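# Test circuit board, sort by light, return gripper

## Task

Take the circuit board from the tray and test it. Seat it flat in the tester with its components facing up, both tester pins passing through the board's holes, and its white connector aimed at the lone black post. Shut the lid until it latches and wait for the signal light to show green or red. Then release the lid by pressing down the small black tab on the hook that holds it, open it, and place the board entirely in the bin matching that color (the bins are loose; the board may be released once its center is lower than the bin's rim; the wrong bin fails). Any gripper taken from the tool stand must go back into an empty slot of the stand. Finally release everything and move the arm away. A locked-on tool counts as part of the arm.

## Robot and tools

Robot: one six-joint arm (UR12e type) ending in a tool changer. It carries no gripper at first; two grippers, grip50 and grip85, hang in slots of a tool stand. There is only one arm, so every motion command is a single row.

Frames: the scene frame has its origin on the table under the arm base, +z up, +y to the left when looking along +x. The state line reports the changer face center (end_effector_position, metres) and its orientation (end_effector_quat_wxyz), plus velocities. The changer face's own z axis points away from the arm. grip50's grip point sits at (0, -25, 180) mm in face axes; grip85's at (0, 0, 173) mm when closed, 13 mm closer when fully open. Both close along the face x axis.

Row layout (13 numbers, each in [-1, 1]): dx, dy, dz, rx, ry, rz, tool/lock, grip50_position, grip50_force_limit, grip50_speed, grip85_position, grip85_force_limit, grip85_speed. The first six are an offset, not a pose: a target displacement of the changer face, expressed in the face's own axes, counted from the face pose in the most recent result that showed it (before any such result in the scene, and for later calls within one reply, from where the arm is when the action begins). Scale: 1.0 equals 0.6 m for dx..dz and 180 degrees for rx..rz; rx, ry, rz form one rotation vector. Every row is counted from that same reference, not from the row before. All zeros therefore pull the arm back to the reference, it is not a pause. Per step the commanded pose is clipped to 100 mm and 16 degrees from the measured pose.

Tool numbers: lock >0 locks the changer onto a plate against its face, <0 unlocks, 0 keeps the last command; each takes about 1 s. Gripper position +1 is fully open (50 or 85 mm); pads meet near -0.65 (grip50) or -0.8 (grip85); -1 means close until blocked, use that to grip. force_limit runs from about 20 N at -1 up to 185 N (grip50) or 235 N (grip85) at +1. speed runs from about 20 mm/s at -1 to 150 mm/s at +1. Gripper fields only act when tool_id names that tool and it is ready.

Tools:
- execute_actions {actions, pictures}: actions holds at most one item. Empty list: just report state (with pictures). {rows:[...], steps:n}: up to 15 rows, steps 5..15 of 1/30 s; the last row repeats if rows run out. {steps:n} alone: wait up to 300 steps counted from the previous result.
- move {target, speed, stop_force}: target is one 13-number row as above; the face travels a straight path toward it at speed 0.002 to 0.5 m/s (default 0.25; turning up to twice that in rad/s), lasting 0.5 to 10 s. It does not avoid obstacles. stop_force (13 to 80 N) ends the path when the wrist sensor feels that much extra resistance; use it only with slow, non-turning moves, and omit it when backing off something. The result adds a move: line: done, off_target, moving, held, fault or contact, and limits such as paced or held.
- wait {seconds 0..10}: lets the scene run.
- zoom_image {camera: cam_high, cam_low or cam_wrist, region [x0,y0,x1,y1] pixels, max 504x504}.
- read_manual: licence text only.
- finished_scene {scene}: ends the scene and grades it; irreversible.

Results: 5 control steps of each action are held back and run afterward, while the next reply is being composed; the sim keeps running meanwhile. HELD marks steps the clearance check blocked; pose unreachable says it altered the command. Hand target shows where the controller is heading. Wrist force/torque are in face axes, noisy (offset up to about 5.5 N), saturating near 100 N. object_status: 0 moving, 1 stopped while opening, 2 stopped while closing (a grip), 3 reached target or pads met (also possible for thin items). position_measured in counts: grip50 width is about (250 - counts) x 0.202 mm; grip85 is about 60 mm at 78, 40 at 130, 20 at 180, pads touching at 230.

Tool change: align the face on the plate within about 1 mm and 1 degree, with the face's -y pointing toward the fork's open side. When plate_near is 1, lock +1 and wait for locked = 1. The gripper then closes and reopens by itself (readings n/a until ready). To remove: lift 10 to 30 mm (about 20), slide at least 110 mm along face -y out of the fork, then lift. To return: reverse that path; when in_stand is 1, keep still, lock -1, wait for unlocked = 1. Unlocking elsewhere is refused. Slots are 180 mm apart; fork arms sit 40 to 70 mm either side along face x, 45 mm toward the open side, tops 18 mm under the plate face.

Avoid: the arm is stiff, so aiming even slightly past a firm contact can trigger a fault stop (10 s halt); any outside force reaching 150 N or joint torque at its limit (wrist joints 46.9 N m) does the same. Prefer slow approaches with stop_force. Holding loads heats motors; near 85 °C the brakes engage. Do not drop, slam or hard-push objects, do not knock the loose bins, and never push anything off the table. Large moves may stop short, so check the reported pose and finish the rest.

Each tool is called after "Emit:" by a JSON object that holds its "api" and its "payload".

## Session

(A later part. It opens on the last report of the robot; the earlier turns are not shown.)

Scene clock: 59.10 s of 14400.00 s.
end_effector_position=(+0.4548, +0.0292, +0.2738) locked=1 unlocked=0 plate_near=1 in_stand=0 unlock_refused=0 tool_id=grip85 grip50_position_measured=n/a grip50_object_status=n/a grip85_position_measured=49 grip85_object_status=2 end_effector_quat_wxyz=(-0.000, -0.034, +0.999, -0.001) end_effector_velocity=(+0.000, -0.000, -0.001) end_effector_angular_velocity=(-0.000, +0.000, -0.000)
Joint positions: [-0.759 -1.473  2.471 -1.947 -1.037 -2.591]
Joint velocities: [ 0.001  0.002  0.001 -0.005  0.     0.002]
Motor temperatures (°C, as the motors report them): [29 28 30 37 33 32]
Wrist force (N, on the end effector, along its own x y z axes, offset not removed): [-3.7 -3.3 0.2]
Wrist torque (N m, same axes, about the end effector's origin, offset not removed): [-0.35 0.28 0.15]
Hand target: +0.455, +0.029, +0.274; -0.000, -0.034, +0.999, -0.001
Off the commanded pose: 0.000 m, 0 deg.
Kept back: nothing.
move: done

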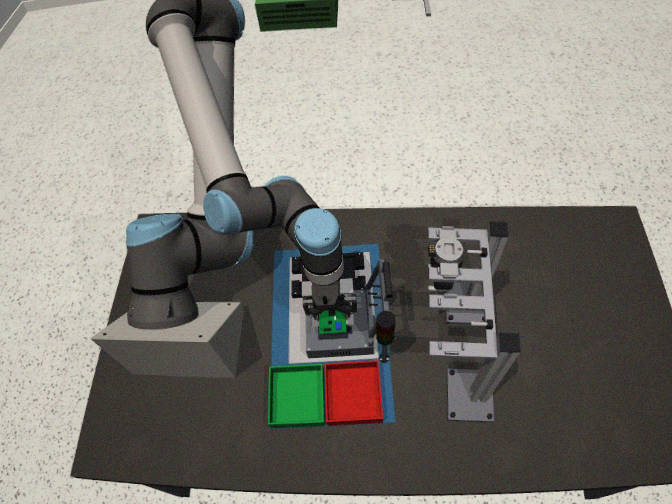

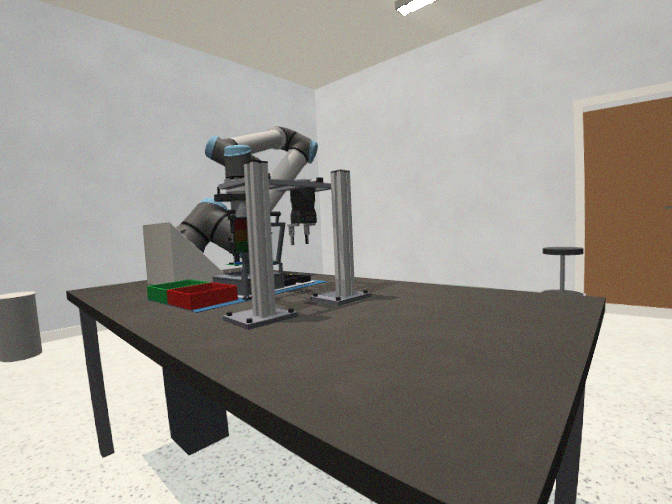

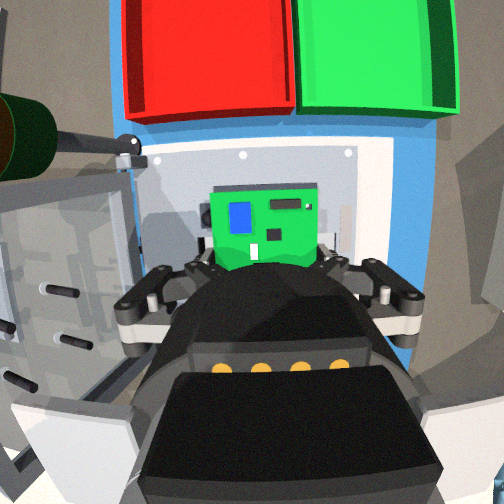

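Emit:
{"api": "move", "payload": {"target": [0.0022,0,0.0167,0,0,0,0,0,0,0,-1,-0.5,-0.5], "speed": 0.02, "stop_force": 13}}

Emit:
{"api": "zoom_image", "payload": {"camera": "cam_wrist", "region": [140, 130, 380, 270]}}

Scene clock: 60.13 s of 14400.00 s.
end_effector_position=(+0.4535, +0.0291, +0.2639) locked=1 unlocked=0 plate_near=1 in_stand=0 unlock_refused=0 tool_id=grip85 grip50_position_measured=n/a grip50_object_status=n/a grip85_position_measured=49 grip85_object_status=2 end_effector_quat_wxyz=(-0.000, -0.034, +0.999, -0.001) end_effector_velocity=(-0.000, -0.000, -0.002) end_effector_angular_velocity=(-0.001, +0.000, +0.001)
Joint positions: [-0.75  -1.463  2.483 -1.974 -1.032 -2.583]
Joint velocities: [ 0.001  0.002  0.002 -0.005  0.     0.001]
Motor temperatures (°C, as the motors report them): [29 28 30 37 33 32]
Wrist force (N, on the end effector, along its own x y z axes, offset not removed): [-2.3 0.0 1.0]
Wrist torque (N m, same axes, about the end effector's origin, offset not removed): [0.00 0.17 0.10]
Hand target: +0.454, +0.029, +0.264; -0.000, -0.034, +0.999, -0.001
Off the commanded pose: 0.000 m, 0 deg.
Kept back: nothing.
move: done

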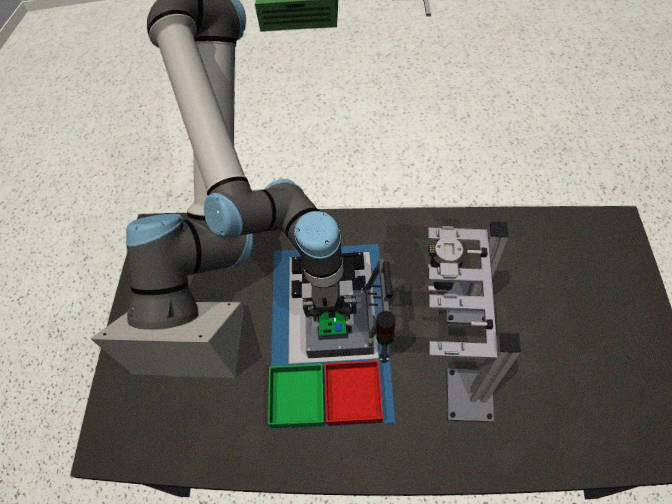

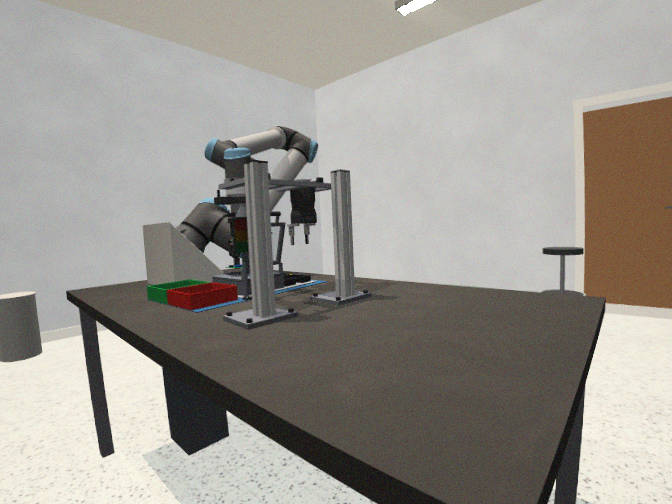

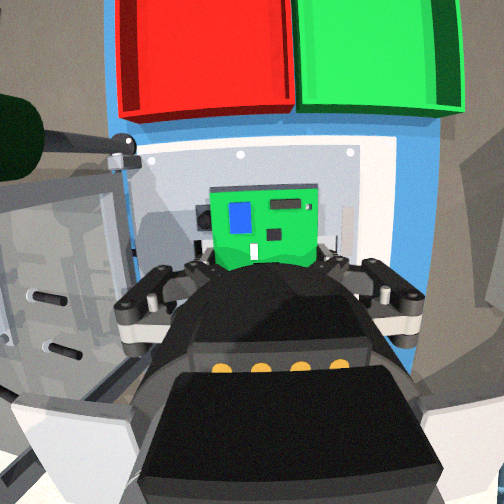

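Region (140, 130, 380, 270) of cam_wrist's 504x504 image, scaled by 2.100, with more detail than that image has; it fills the top 294 rows of this view, and the rest is white.

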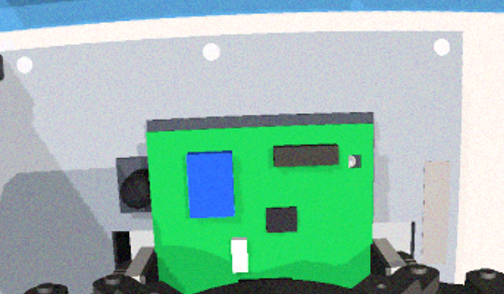

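Looks aligned. Descend slowly.

Emit:
{"api": "move", "payload": {"target": [0,0,0.036,0,0,0,0,0,0,0,-1,-0.5,-0.5], "speed": 0.005, "stop_force": 13}}

Scene clock: 63.00 s of 14400.00 s.
end_effector_position=(+0.4534, +0.0292, +0.2523) locked=1 unlocked=0 plate_near=1 in_stand=0 unlock_refused=0 tool_id=grip85 grip50_position_measured=n/a grip50_object_status=n/a grip85_position_measured=49 grip85_object_status=2 end_effector_quat_wxyz=(-0.000, -0.034, +0.999, -0.001) end_effector_velocity=(+0.000, +0.000, +0.002) end_effector_angular_velocity=(-0.000, +0.000, +0.002)
Joint positions: [-0.737 -1.448  2.495 -2.006 -1.025 -2.571]
Joint velocities: [-0.002 -0.003 -0.002  0.005 -0.001 -0.003]
Motor temperatures (°C, as the motors report them): [29 28 30 37 33 32]
Wrist force (N, on the end effector, along its own x y z axes, offset not removed): [-4.2 20.1 -15.4]
Wrist torque (N m, same axes, about the end effector's origin, offset not removed): [-3.81 0.31 0.27]
Hand target: +0.454, +0.029, +0.253; -0.000, -0.034, +0.999, -0.001
Off the commanded pose: 0.010 m, 0 deg.
Kept back: nothing.
move: contact

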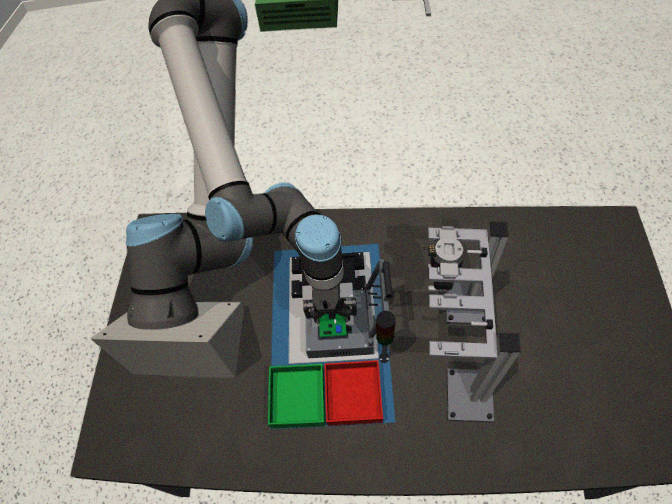

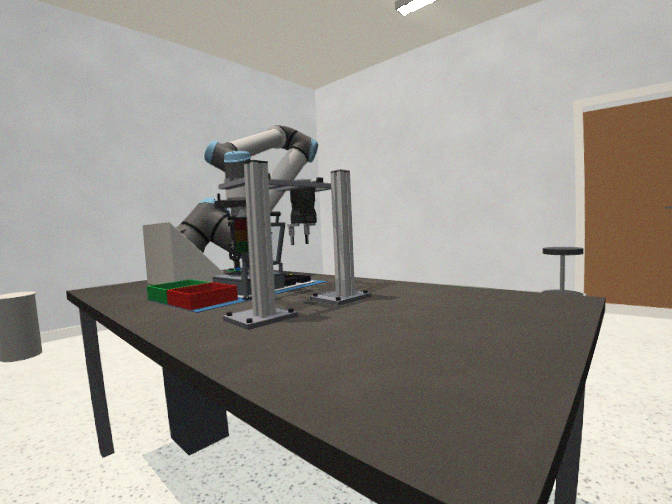

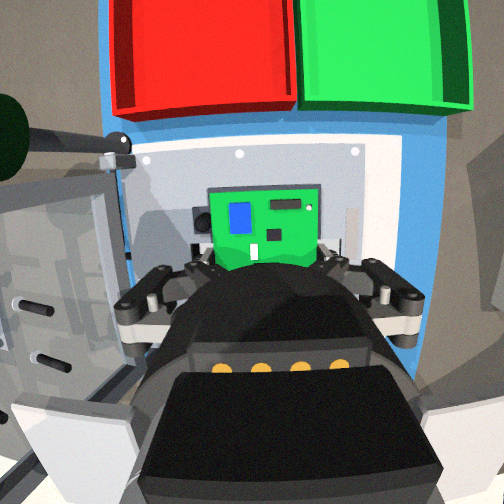

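Shift +1 mm y and continue.

Emit:
{"api": "move", "payload": {"target": [0,0.0017,-0.001,0,0,0,0,0,0,0,-1,-0.5,-0.5], "speed": 0.005}}

Emit:
{"api": "move", "payload": {"target": [0,0,0.018,0,0,0,0,0,0,0,-1,-0.5,-0.5], "speed": 0.005, "stop_force": 13}}

Scene clock: 63.93 s of 14400.00 s.
end_effector_position=(+0.4534, +0.0301, +0.2529) locked=1 unlocked=0 plate_near=1 in_stand=0 unlock_refused=0 tool_id=grip85 grip50_position_measured=n/a grip50_object_status=n/a grip85_position_measured=49 grip85_object_status=2 end_effector_quat_wxyz=(-0.000, -0.034, +0.999, -0.001) end_effector_velocity=(+0.000, +0.001, -0.000) end_effector_angular_velocity=(+0.002, -0.001, -0.000)
Joint positions: [-0.737 -1.451  2.494 -2.003 -1.025 -2.57 ]
Joint velocities: [ 0.    -0.001  0.     0.001  0.002  0.001]
Motor temperatures (°C, as the motors report them): [29 28 30 37 33 32]
Wrist force (N, on the end effector, along its own x y z axes, offset not removed): [-4.0 -7.1 1.7]
Wrist torque (N m, same axes, about the end effector's origin, offset not removed): [-0.66 0.32 -0.05]
Hand target: +0.453, +0.030, +0.253; -0.000, -0.034, +0.999, -0.001
Off the commanded pose: 0.000 m, 0 deg.
Kept back: nothing.
move: done

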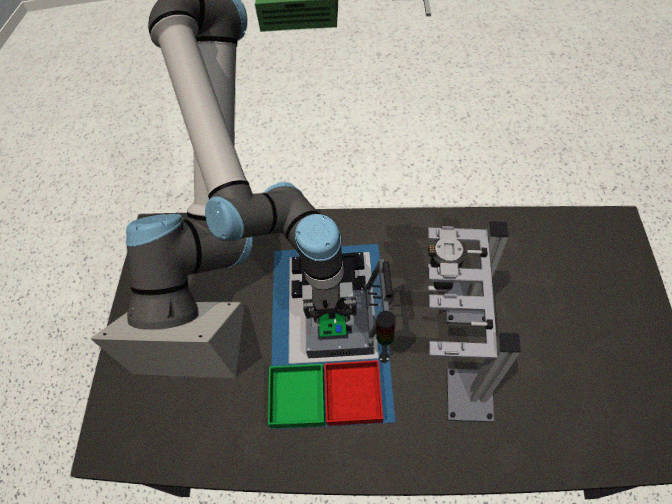

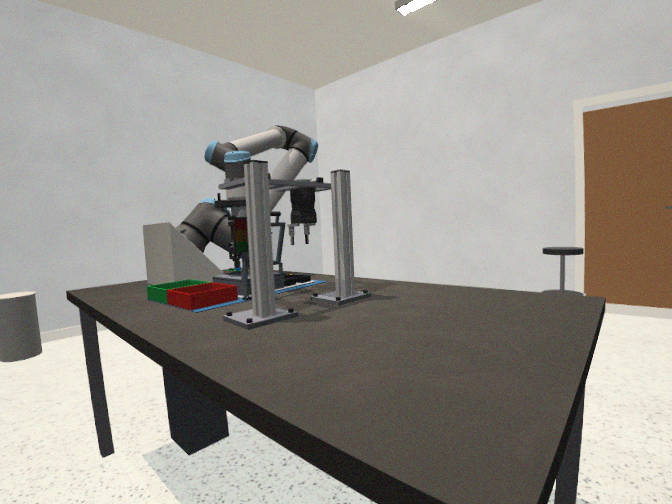

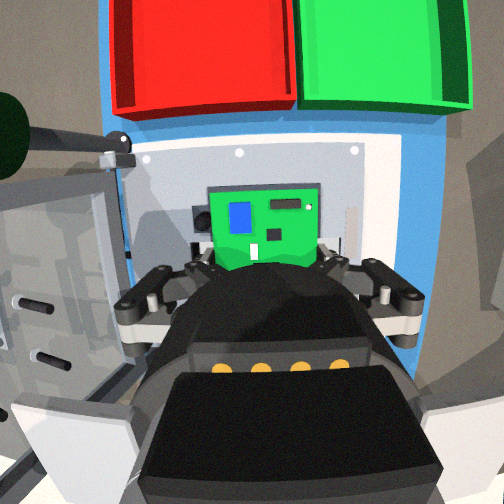

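Scene clock: 64.77 s of 14400.00 s.
end_effector_position=(+0.4533, +0.0302, +0.2504) locked=1 unlocked=0 plate_near=1 in_stand=0 unlock_refused=0 tool_id=grip85 grip50_position_measured=n/a grip50_object_status=n/a grip85_position_measured=49 grip85_object_status=2 end_effector_quat_wxyz=(-0.000, -0.033, +0.999, -0.001) end_effector_velocity=(+0.000, +0.000, +0.002) end_effector_angular_velocity=(+0.001, -0.001, +0.001)
Joint positions: [-0.734 -1.448  2.497 -2.01  -1.023 -2.568]
Joint velocities: [-0.002 -0.003 -0.002  0.006  0.    -0.003]
Motor temperatures (°C, as the motors report them): [29 28 30 37 33 32]
Wrist force (N, on the end effector, along its own x y z axes, offset not removed): [1.1 13.6 -26.6]
Wrist torque (N m, same axes, about the end effector's origin, offset not removed): [-2.64 0.79 0.35]
Hand target: +0.453, +0.030, +0.251; -0.000, -0.034, +0.999, -0.001
Off the commanded pose: 0.008 m, 0 deg.
Kept back: nothing.
move: contact

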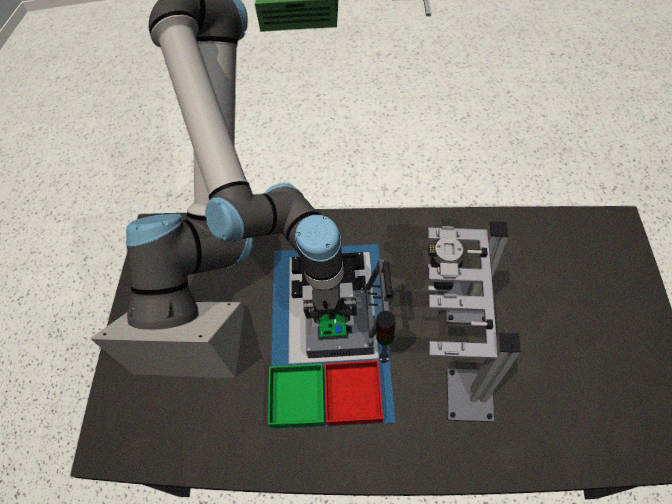

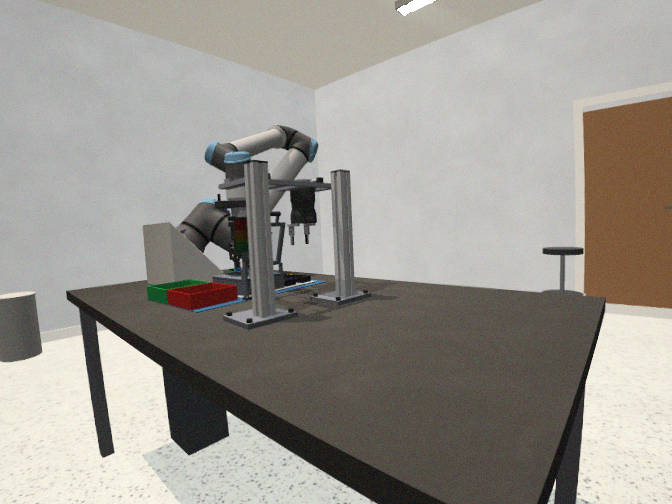

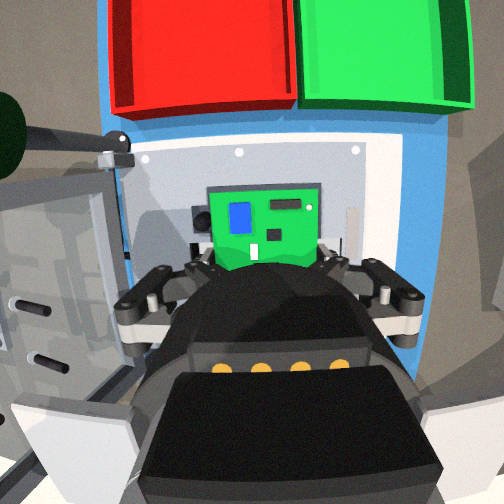

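Emit:
{"api": "move", "payload": {"target": [0,0,-0.001,0,0,0,0,0,0,0,1,-0.5,-0.5]}}

Emit:
{"api": "move", "payload": {"target": [0,0.1,-0.2,0,0,0,0,0,0,0,1,-0.5,-0.5], "speed": 0.1}}

Emit:
{"api": "zoom_image", "payload": {"camera": "cam_wrist", "region": [140, 90, 400, 270]}}

Scene clock: 65.70 s of 14400.00 s.
end_effector_position=(+0.4533, +0.0302, +0.2510) locked=1 unlocked=0 plate_near=1 in_stand=0 unlock_refused=0 tool_id=grip85 grip50_position_measured=n/a grip50_object_status=n/a grip85_position_measured=3 grip85_object_status=0 end_effector_quat_wxyz=(-0.000, -0.033, +0.999, -0.001) end_effector_velocity=(-0.000, -0.000, +0.000) end_effector_angular_velocity=(-0.000, +0.000, +0.000)
Joint positions: [-0.735 -1.449  2.496 -2.008 -1.023 -2.568]
Joint velocities: [-0.    -0.     0.     0.    -0.    -0.001]
Motor temperatures (°C, as the motors report them): [29 28 30 37 33 32]
Wrist force (N, on the end effector, along its own x y z axes, offset not removed): [0.3 -1.8 2.3]
Wrist torque (N m, same axes, about the end effector's origin, offset not removed): [-0.32 0.18 0.19]
Hand target: +0.453, +0.030, +0.251; -0.000, -0.033, +0.999, -0.001
Off the commanded pose: 0.000 m, 0 deg.
Kept back: nothing.
move: done

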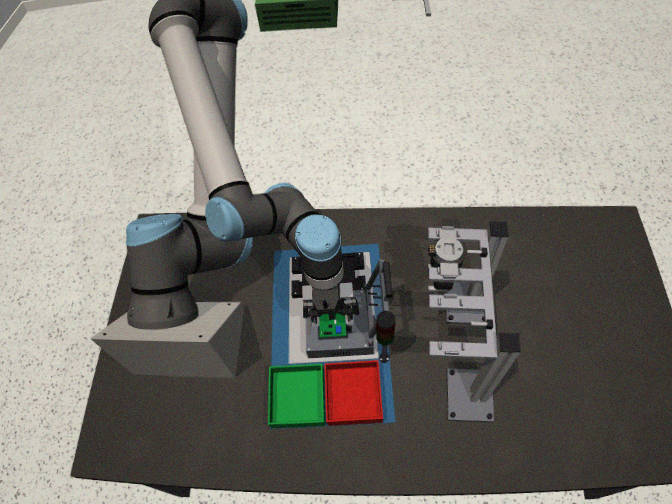

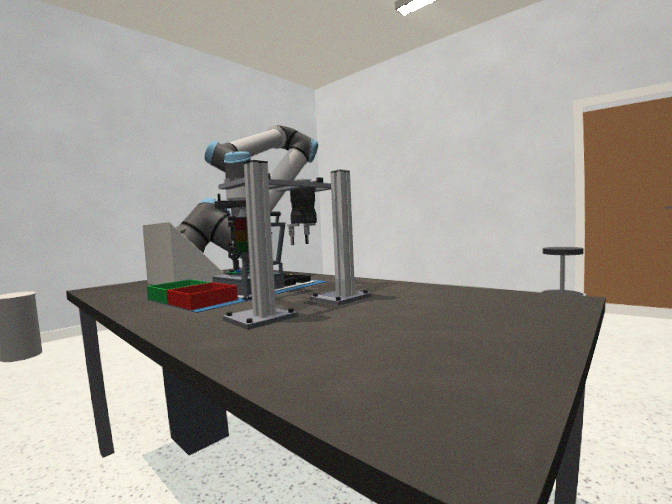

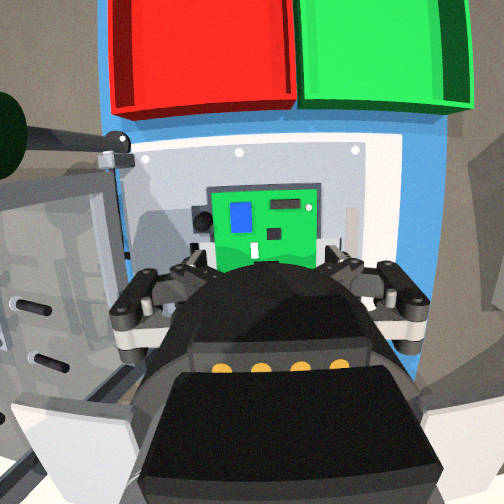

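Scene clock: 67.50 s of 14400.00 s.
end_effector_position=(+0.4493, +0.0899, +0.3708) locked=1 unlocked=0 plate_near=1 in_stand=0 unlock_refused=0 tool_id=grip85 grip50_position_measured=n/a grip50_object_status=n/a grip85_position_measured=3 grip85_object_status=3 end_effector_quat_wxyz=(-0.000, -0.033, +0.999, -0.001) end_effector_velocity=(-0.000, +0.001, +0.002) end_effector_angular_velocity=(-0.000, +0.000, -0.001)
Joint positions: [-0.807 -1.668  2.366 -1.623 -1.066 -2.636]
Joint velocities: [-0.001 -0.002 -0.003  0.005 -0.001  0.   ]
Motor temperatures (°C, as the motors report them): [29 28 30 37 33 32]
Wrist force (N, on the end effector, along its own x y z axes, offset not removed): [-2.6 -0.5 1.5]
Wrist torque (N m, same axes, about the end effector's origin, offset not removed): [-0.04 0.21 -0.01]
Hand target: +0.449, +0.090, +0.371; -0.000, -0.033, +0.999, -0.001
Off the commanded pose: 0.000 m, 0 deg.
Kept back: nothing.
move: done

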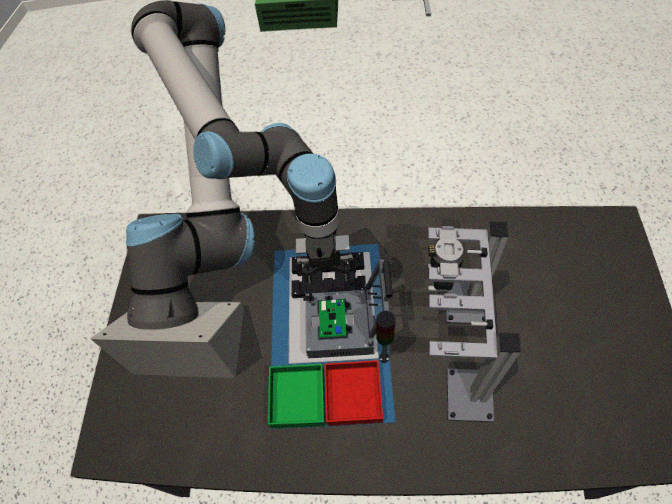

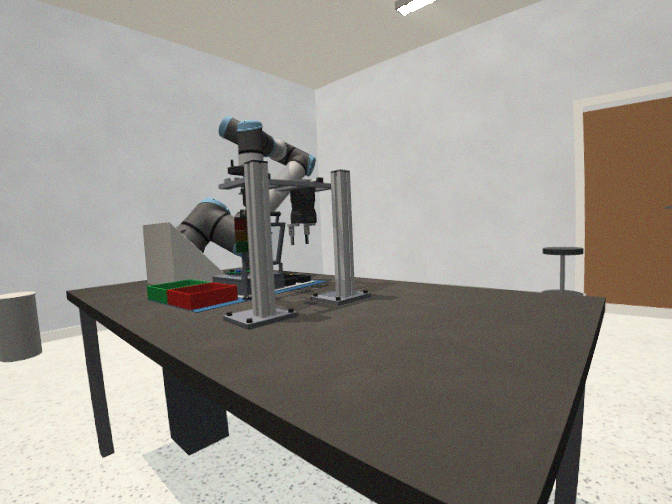

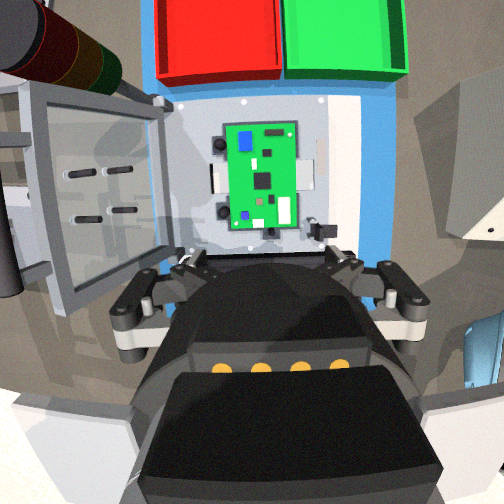

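Region (140, 90, 400, 270) of cam_wrist's 504x504 image, scaled by 1.938, with more detail than that image has; it fills the top 349 rows of this view, and the rest is white.

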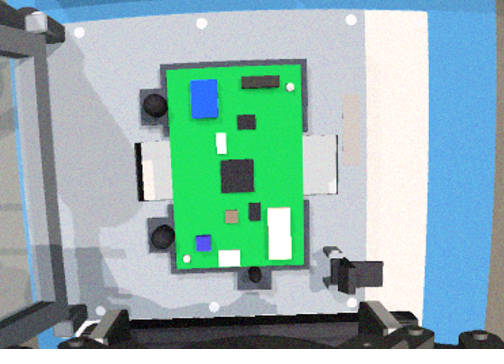

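Emit:
{"api": "move", "payload": {"target": [-0.3,-0.0833,-0.2153,0,0,0,0,0,0,0,-1,-0.5,1], "speed": 0.2}}

Emit:
{"api": "move", "payload": {"target": [0,0,0.1033,0,0,0,0,0,0,0,-1,-0.5,1], "speed": 0.05, "stop_force": 13}}

Scene clock: 69.67 s of 14400.00 s.
end_effector_position=(+0.6322, +0.0523, +0.4999) locked=1 unlocked=0 plate_near=1 in_stand=0 unlock_refused=0 tool_id=grip85 grip50_position_measured=n/a grip50_object_status=n/a grip85_position_measured=231 grip85_object_status=3 end_effector_quat_wxyz=(-0.000, -0.033, +0.999, -0.001) end_effector_velocity=(+0.001, -0.000, +0.001) end_effector_angular_velocity=(+0.000, +0.000, +0.000)
Joint positions: [-0.729 -1.381  1.932 -1.514 -1.02  -2.563]
Joint velocities: [ 0.001  0.002 -0.003  0.001  0.     0.   ]
Motor temperatures (°C, as the motors report them): [29 28 30 37 33 32]
Wrist force (N, on the end effector, along its own x y z axes, offset not removed): [0.0 -1.8 0.6]
Wrist torque (N m, same axes, about the end effector's origin, offset not removed): [-0.23 -0.03 0.15]
Hand target: +0.632, +0.052, +0.500; -0.000, -0.033, +0.999, -0.001
Off the commanded pose: 0.000 m, 0 deg.
Kept back: nothing.
move: done

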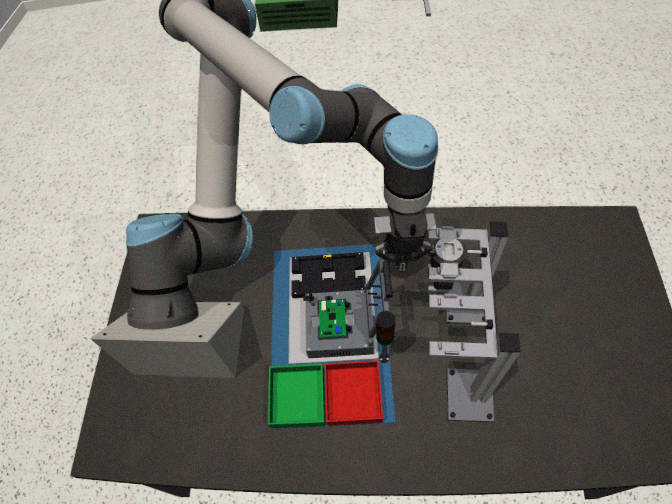

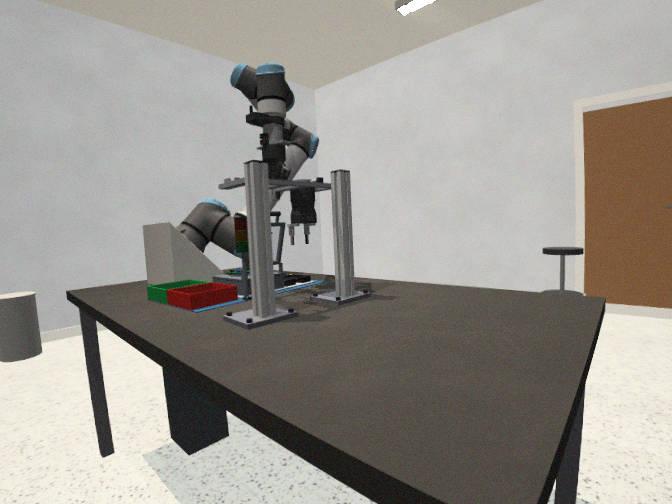

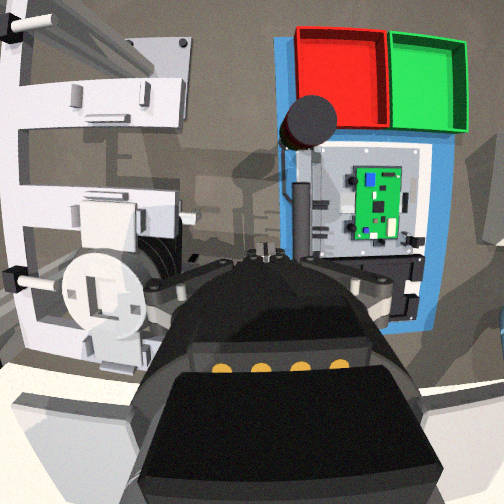

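Scene clock: 71.27 s of 14400.00 s.
end_effector_position=(+0.6322, +0.0522, +0.4381) locked=1 unlocked=0 plate_near=1 in_stand=0 unlock_refused=0 tool_id=grip85 grip50_position_measured=n/a grip50_object_status=n/a grip85_position_measured=231 grip85_object_status=3 end_effector_quat_wxyz=(-0.000, -0.033, +0.999, -0.001) end_effector_velocity=(-0.000, -0.000, -0.002) end_effector_angular_velocity=(-0.000, -0.000, +0.000)
Joint positions: [-0.681 -1.368  2.013 -1.633 -0.993 -2.516]
Joint velocities: [ 0.001  0.001  0.002 -0.004  0.001  0.002]
Motor temperatures (°C, as the motors report them): [29 28 30 37 33 32]
Wrist force (N, on the end effector, along its own x y z axes, offset not removed): [-4.7 2.5 1.3]
Wrist torque (N m, same axes, about the end effector's origin, offset not removed): [-0.04 0.32 -0.01]
Hand target: +0.632, +0.052, +0.438; -0.000, -0.033, +0.999, -0.001
Off the commanded pose: 0.000 m, 0 deg.
Kept back: nothing.
move: done

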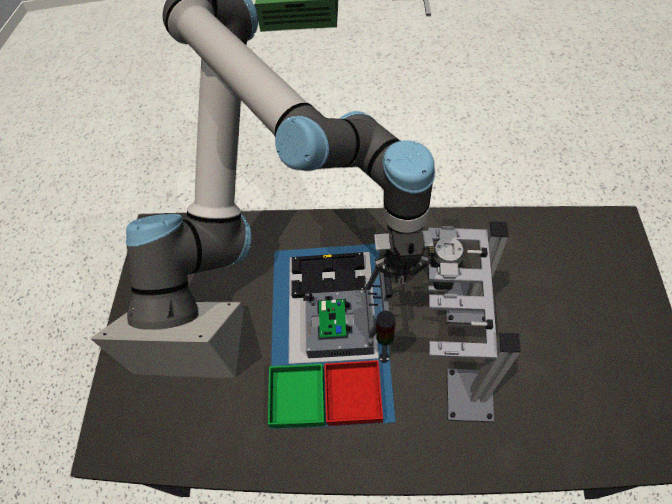

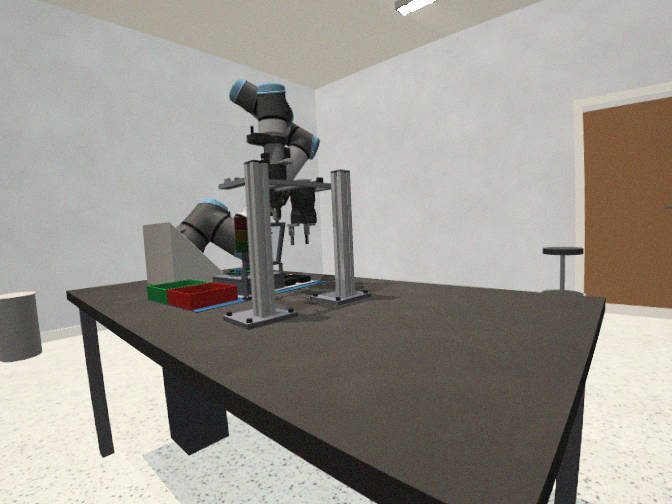

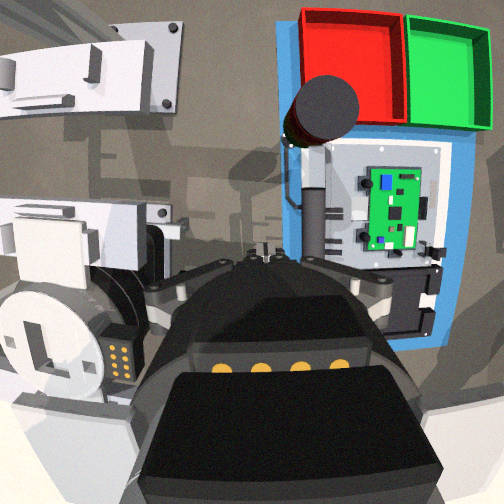

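Push along arc (X .18→.12→.0275→-.022).

Emit:
{"api": "move", "payload": {"target": [0.1,0,-0.0217,0,0,0,0,0,0,0,-1,-0.5,1], "speed": 0.03, "stop_force": 30}}

Emit:
{"api": "move", "payload": {"target": [0.1542,0,0.0417,0,0,0,0,0,0,0,-1,-0.5,1], "speed": 0.04, "stop_force": 30}}

Emit:
{"api": "move", "payload": {"target": [0.0825,0,0.0683,0,0,0,0,0,0,0,-1,-0.5,1], "speed": 0.04, "stop_force": 30}}

Scene clock: 73.87 s of 14400.00 s.
end_effector_position=(+0.5725, +0.0482, +0.4511) locked=1 unlocked=0 plate_near=1 in_stand=0 unlock_refused=0 tool_id=grip85 grip50_position_measured=n/a grip50_object_status=n/a grip85_position_measured=231 grip85_object_status=3 end_effector_quat_wxyz=(-0.000, -0.033, +0.999, -0.001) end_effector_velocity=(-0.002, -0.000, +0.000) end_effector_angular_velocity=(+0.000, +0.000, -0.000)
Joint positions: [-0.756 -1.448  2.088 -1.59  -1.036 -2.589]
Joint velocities: [-0.002 -0.002  0.002  0.002 -0.002 -0.002]
Motor temperatures (°C, as the motors report them): [29 28 30 37 33 32]
Wrist force (N, on the end effector, along its own x y z axes, offset not removed): [-5.8 -0.4 6.2]
Wrist torque (N m, same axes, about the end effector's origin, offset not removed): [-0.06 -0.33 0.11]
Hand target: +0.572, +0.048, +0.451; -0.000, -0.033, +0.999, -0.001
Off the commanded pose: 0.000 m, 0 deg.
Kept back: nothing.
move: done

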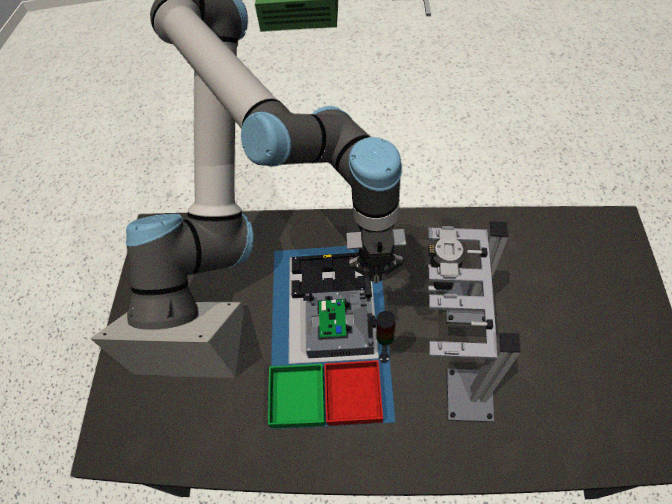

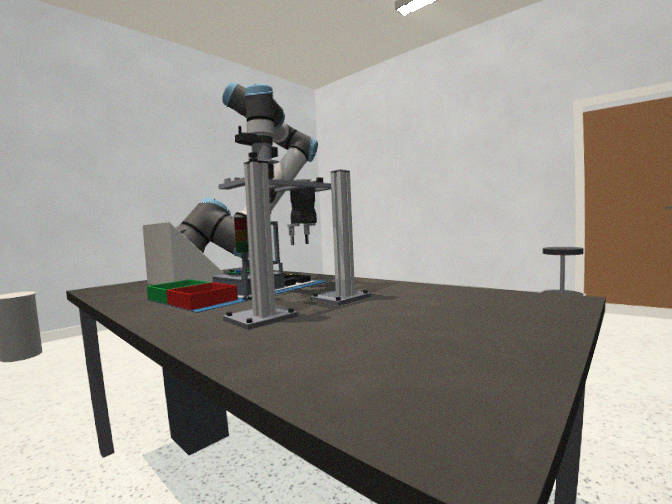

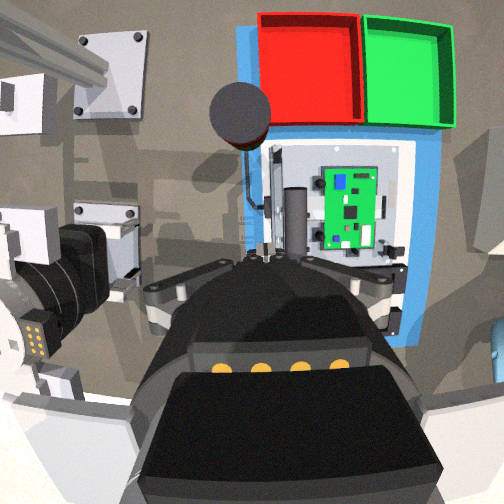

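Scene clock: 76.63 s of 14400.00 s.
end_effector_position=(+0.4803, +0.0420, +0.4261) locked=1 unlocked=0 plate_near=1 in_stand=0 unlock_refused=0 tool_id=grip85 grip50_position_measured=n/a grip50_object_status=n/a grip85_position_measured=231 grip85_object_status=3 end_effector_quat_wxyz=(-0.000, -0.033, +0.999, -0.001) end_effector_velocity=(-0.002, -0.000, -0.000) end_effector_angular_velocity=(-0.000, -0.000, -0.000)
Joint positions: [-0.856 -1.561  2.251 -1.595 -1.096 -2.68 ]
Joint velocities: [-0.002 -0.002  0.003  0.    -0.001 -0.001]
Motor temperatures (°C, as the motors report them): [29 28 30 37 33 32]
Wrist force (N, on the end effector, along its own x y z axes, offset not removed): [-4.5 2.9 2.6]
Wrist torque (N m, same axes, about the end effector's origin, offset not removed): [0.08 -0.30 0.06]
Hand target: +0.480, +0.042, +0.426; -0.000, -0.033, +0.999, -0.001
Off the commanded pose: 0.000 m, 0 deg.
Kept back: nothing.
move: done

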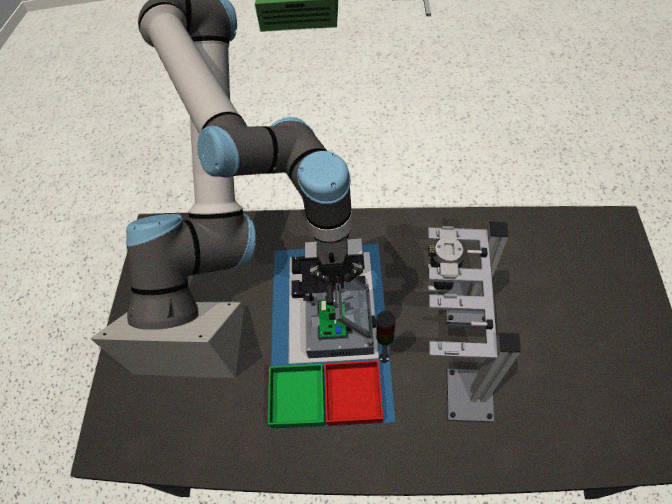

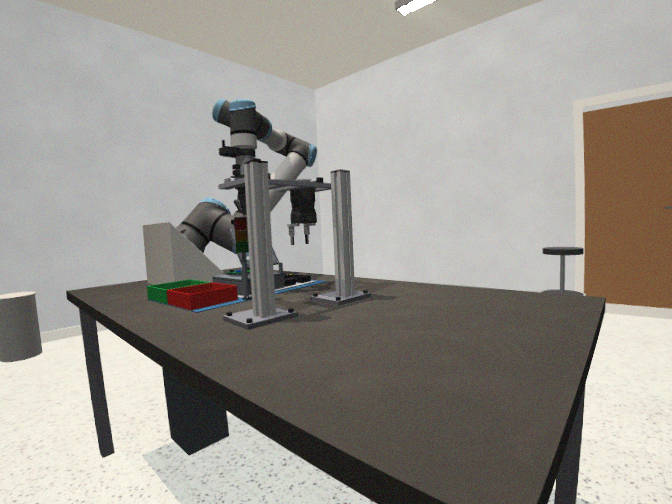

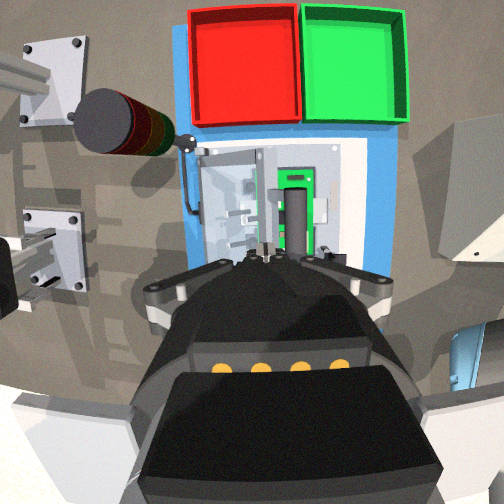

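Scene clock: 78.60 s of 14400.00 s.
end_effector_position=(+0.4310, +0.0387, +0.3852) locked=1 unlocked=0 plate_near=1 in_stand=0 unlock_refused=0 tool_id=grip85 grip50_position_measured=n/a grip50_object_status=n/a grip85_position_measured=231 grip85_object_status=3 end_effector_quat_wxyz=(-0.000, -0.033, +0.999, -0.001) end_effector_velocity=(-0.001, -0.000, -0.001) end_effector_angular_velocity=(-0.000, +0.000, +0.002)
Joint positions: [-0.899 -1.614  2.371 -1.646 -1.122 -2.718]
Joint velocities: [-0.001 -0.001  0.003 -0.001 -0.001 -0.003]
Motor temperatures (°C, as the motors report them): [29 28 30 37 33 32]
Wrist force (N, on the end effector, along its own x y z axes, offset not removed): [1.0 -2.2 -1.2]
Wrist torque (N m, same axes, about the end effector's origin, offset not removed): [-0.33 -0.45 0.17]
Hand target: +0.431, +0.039, +0.385; -0.000, -0.033, +0.999, -0.001
Off the commanded pose: 0.000 m, 0 deg.
Kept back: nothing.
move: done

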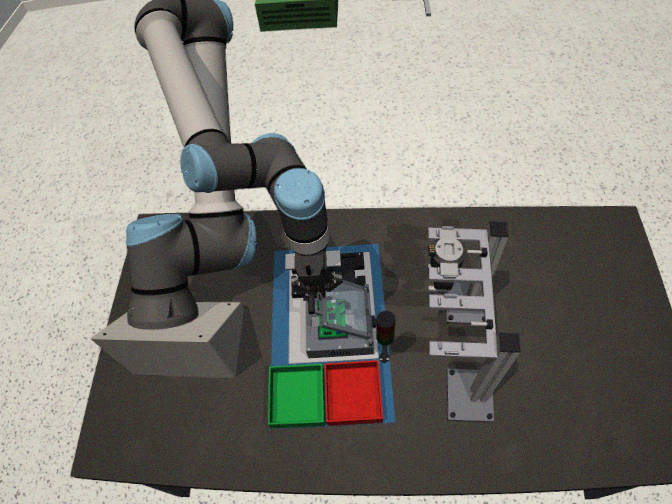

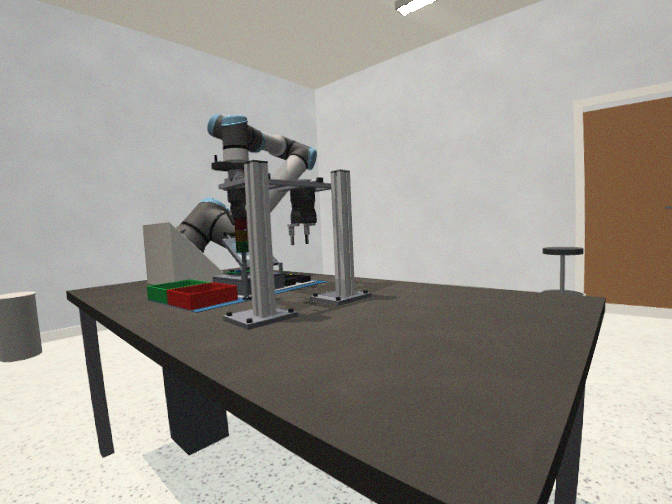

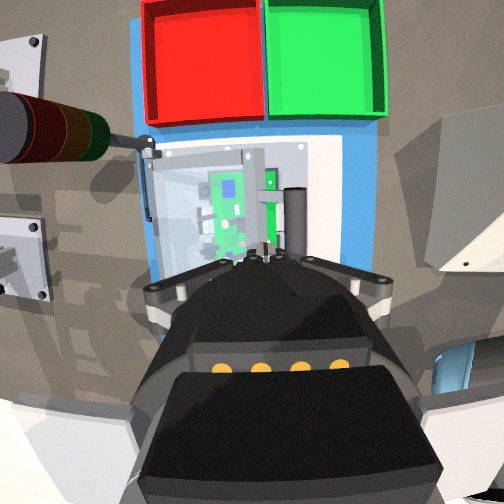

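Emit:
{"api": "execute_actions", "payload": {"actions": []}}

Scene clock: 79.20 s of 14400.00 s.
end_effector_position=(+0.4309, +0.0386, +0.3851) locked=1 unlocked=0 plate_near=1 in_stand=0 unlock_refused=0 tool_id=grip85 grip50_position_measured=n/a grip50_object_status=n/a grip85_position_measured=231 grip85_object_status=3 end_effector_quat_wxyz=(-0.000, -0.033, +0.999, -0.001) end_effector_velocity=(+0.000, +0.000, +0.000) end_effector_angular_velocity=(-0.000, +0.000, +0.001)
Joint positions: [-0.899 -1.614  2.371 -1.646 -1.122 -2.718]
Joint velocities: [ 0.    -0.    -0.    -0.    -0.    -0.001]
Motor temperatures (°C, as the motors report them): [29 28 30 37 33 32]
Wrist force (N, on the end effector, along its own x y z axes, offset not removed): [-1.3 1.7 2.8]
Wrist torque (N m, same axes, about the end effector's origin, offset not removed): [0.04 -0.48 0.26]
Hand target: +0.431, +0.039, +0.385; -0.000, -0.033, +0.999, -0.001
Off the commanded pose: 0.000 m, 0 deg.
Kept back: nothing.
Steps of this call (steps 1 to 18: nothing new was sent). Readings (end_effector_position | what the end effector reports):
1: (+0.4310, +0.0386, +0.3852) | locked=1 unlocked=0 plate_near=1 in_stand=0 unlock_refused=0 tool_id=grip85 grip50_position_measured=n/a grip50_object_status=n/a grip85_position_measured=231 grip85_object_status=3
2: (+0.4310, +0.0386, +0.3852) | locked=1 unlocked=0 plate_near=1 in_stand=0 unlock_refused=0 tool_id=grip85 grip50_position_measured=n/a grip50_object_status=n/a grip85_position_measured=231 grip85_object_status=3
4: (+0.4309, +0.0386, +0.3851) | locked=1 unlocked=0 plate_near=1 in_stand=0 unlock_refused=0 tool_id=grip85 grip50_position_measured=n/a grip50_object_status=n/a grip85_position_measured=231 grip85_object_status=3
8: (+0.4309, +0.0386, +0.3851) | locked=1 unlocked=0 plate_near=1 in_stand=0 unlock_refused=0 tool_id=grip85 grip50_position_measured=n/a grip50_object_status=n/a grip85_position_measured=231 grip85_object_status=3
18: the state above

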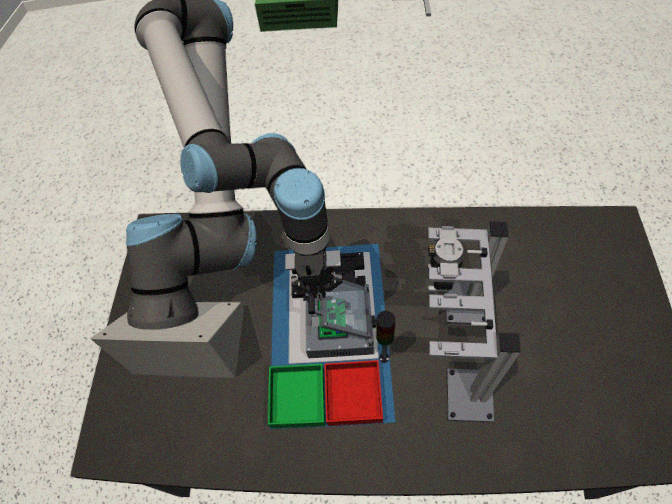

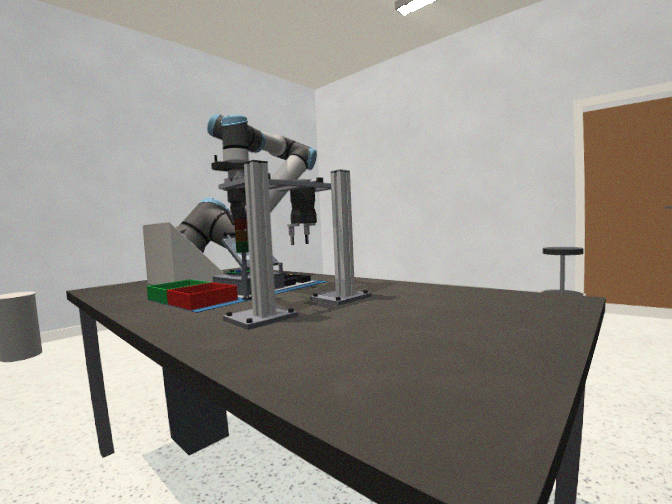

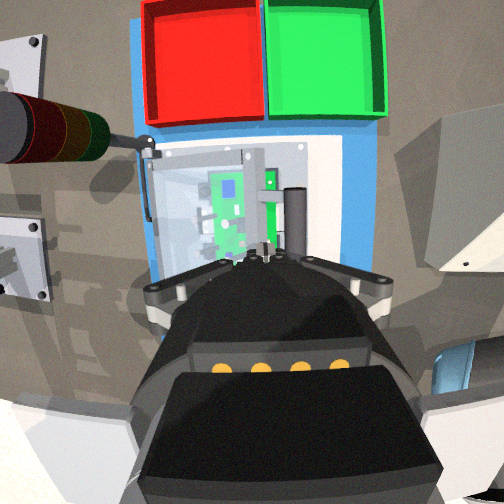

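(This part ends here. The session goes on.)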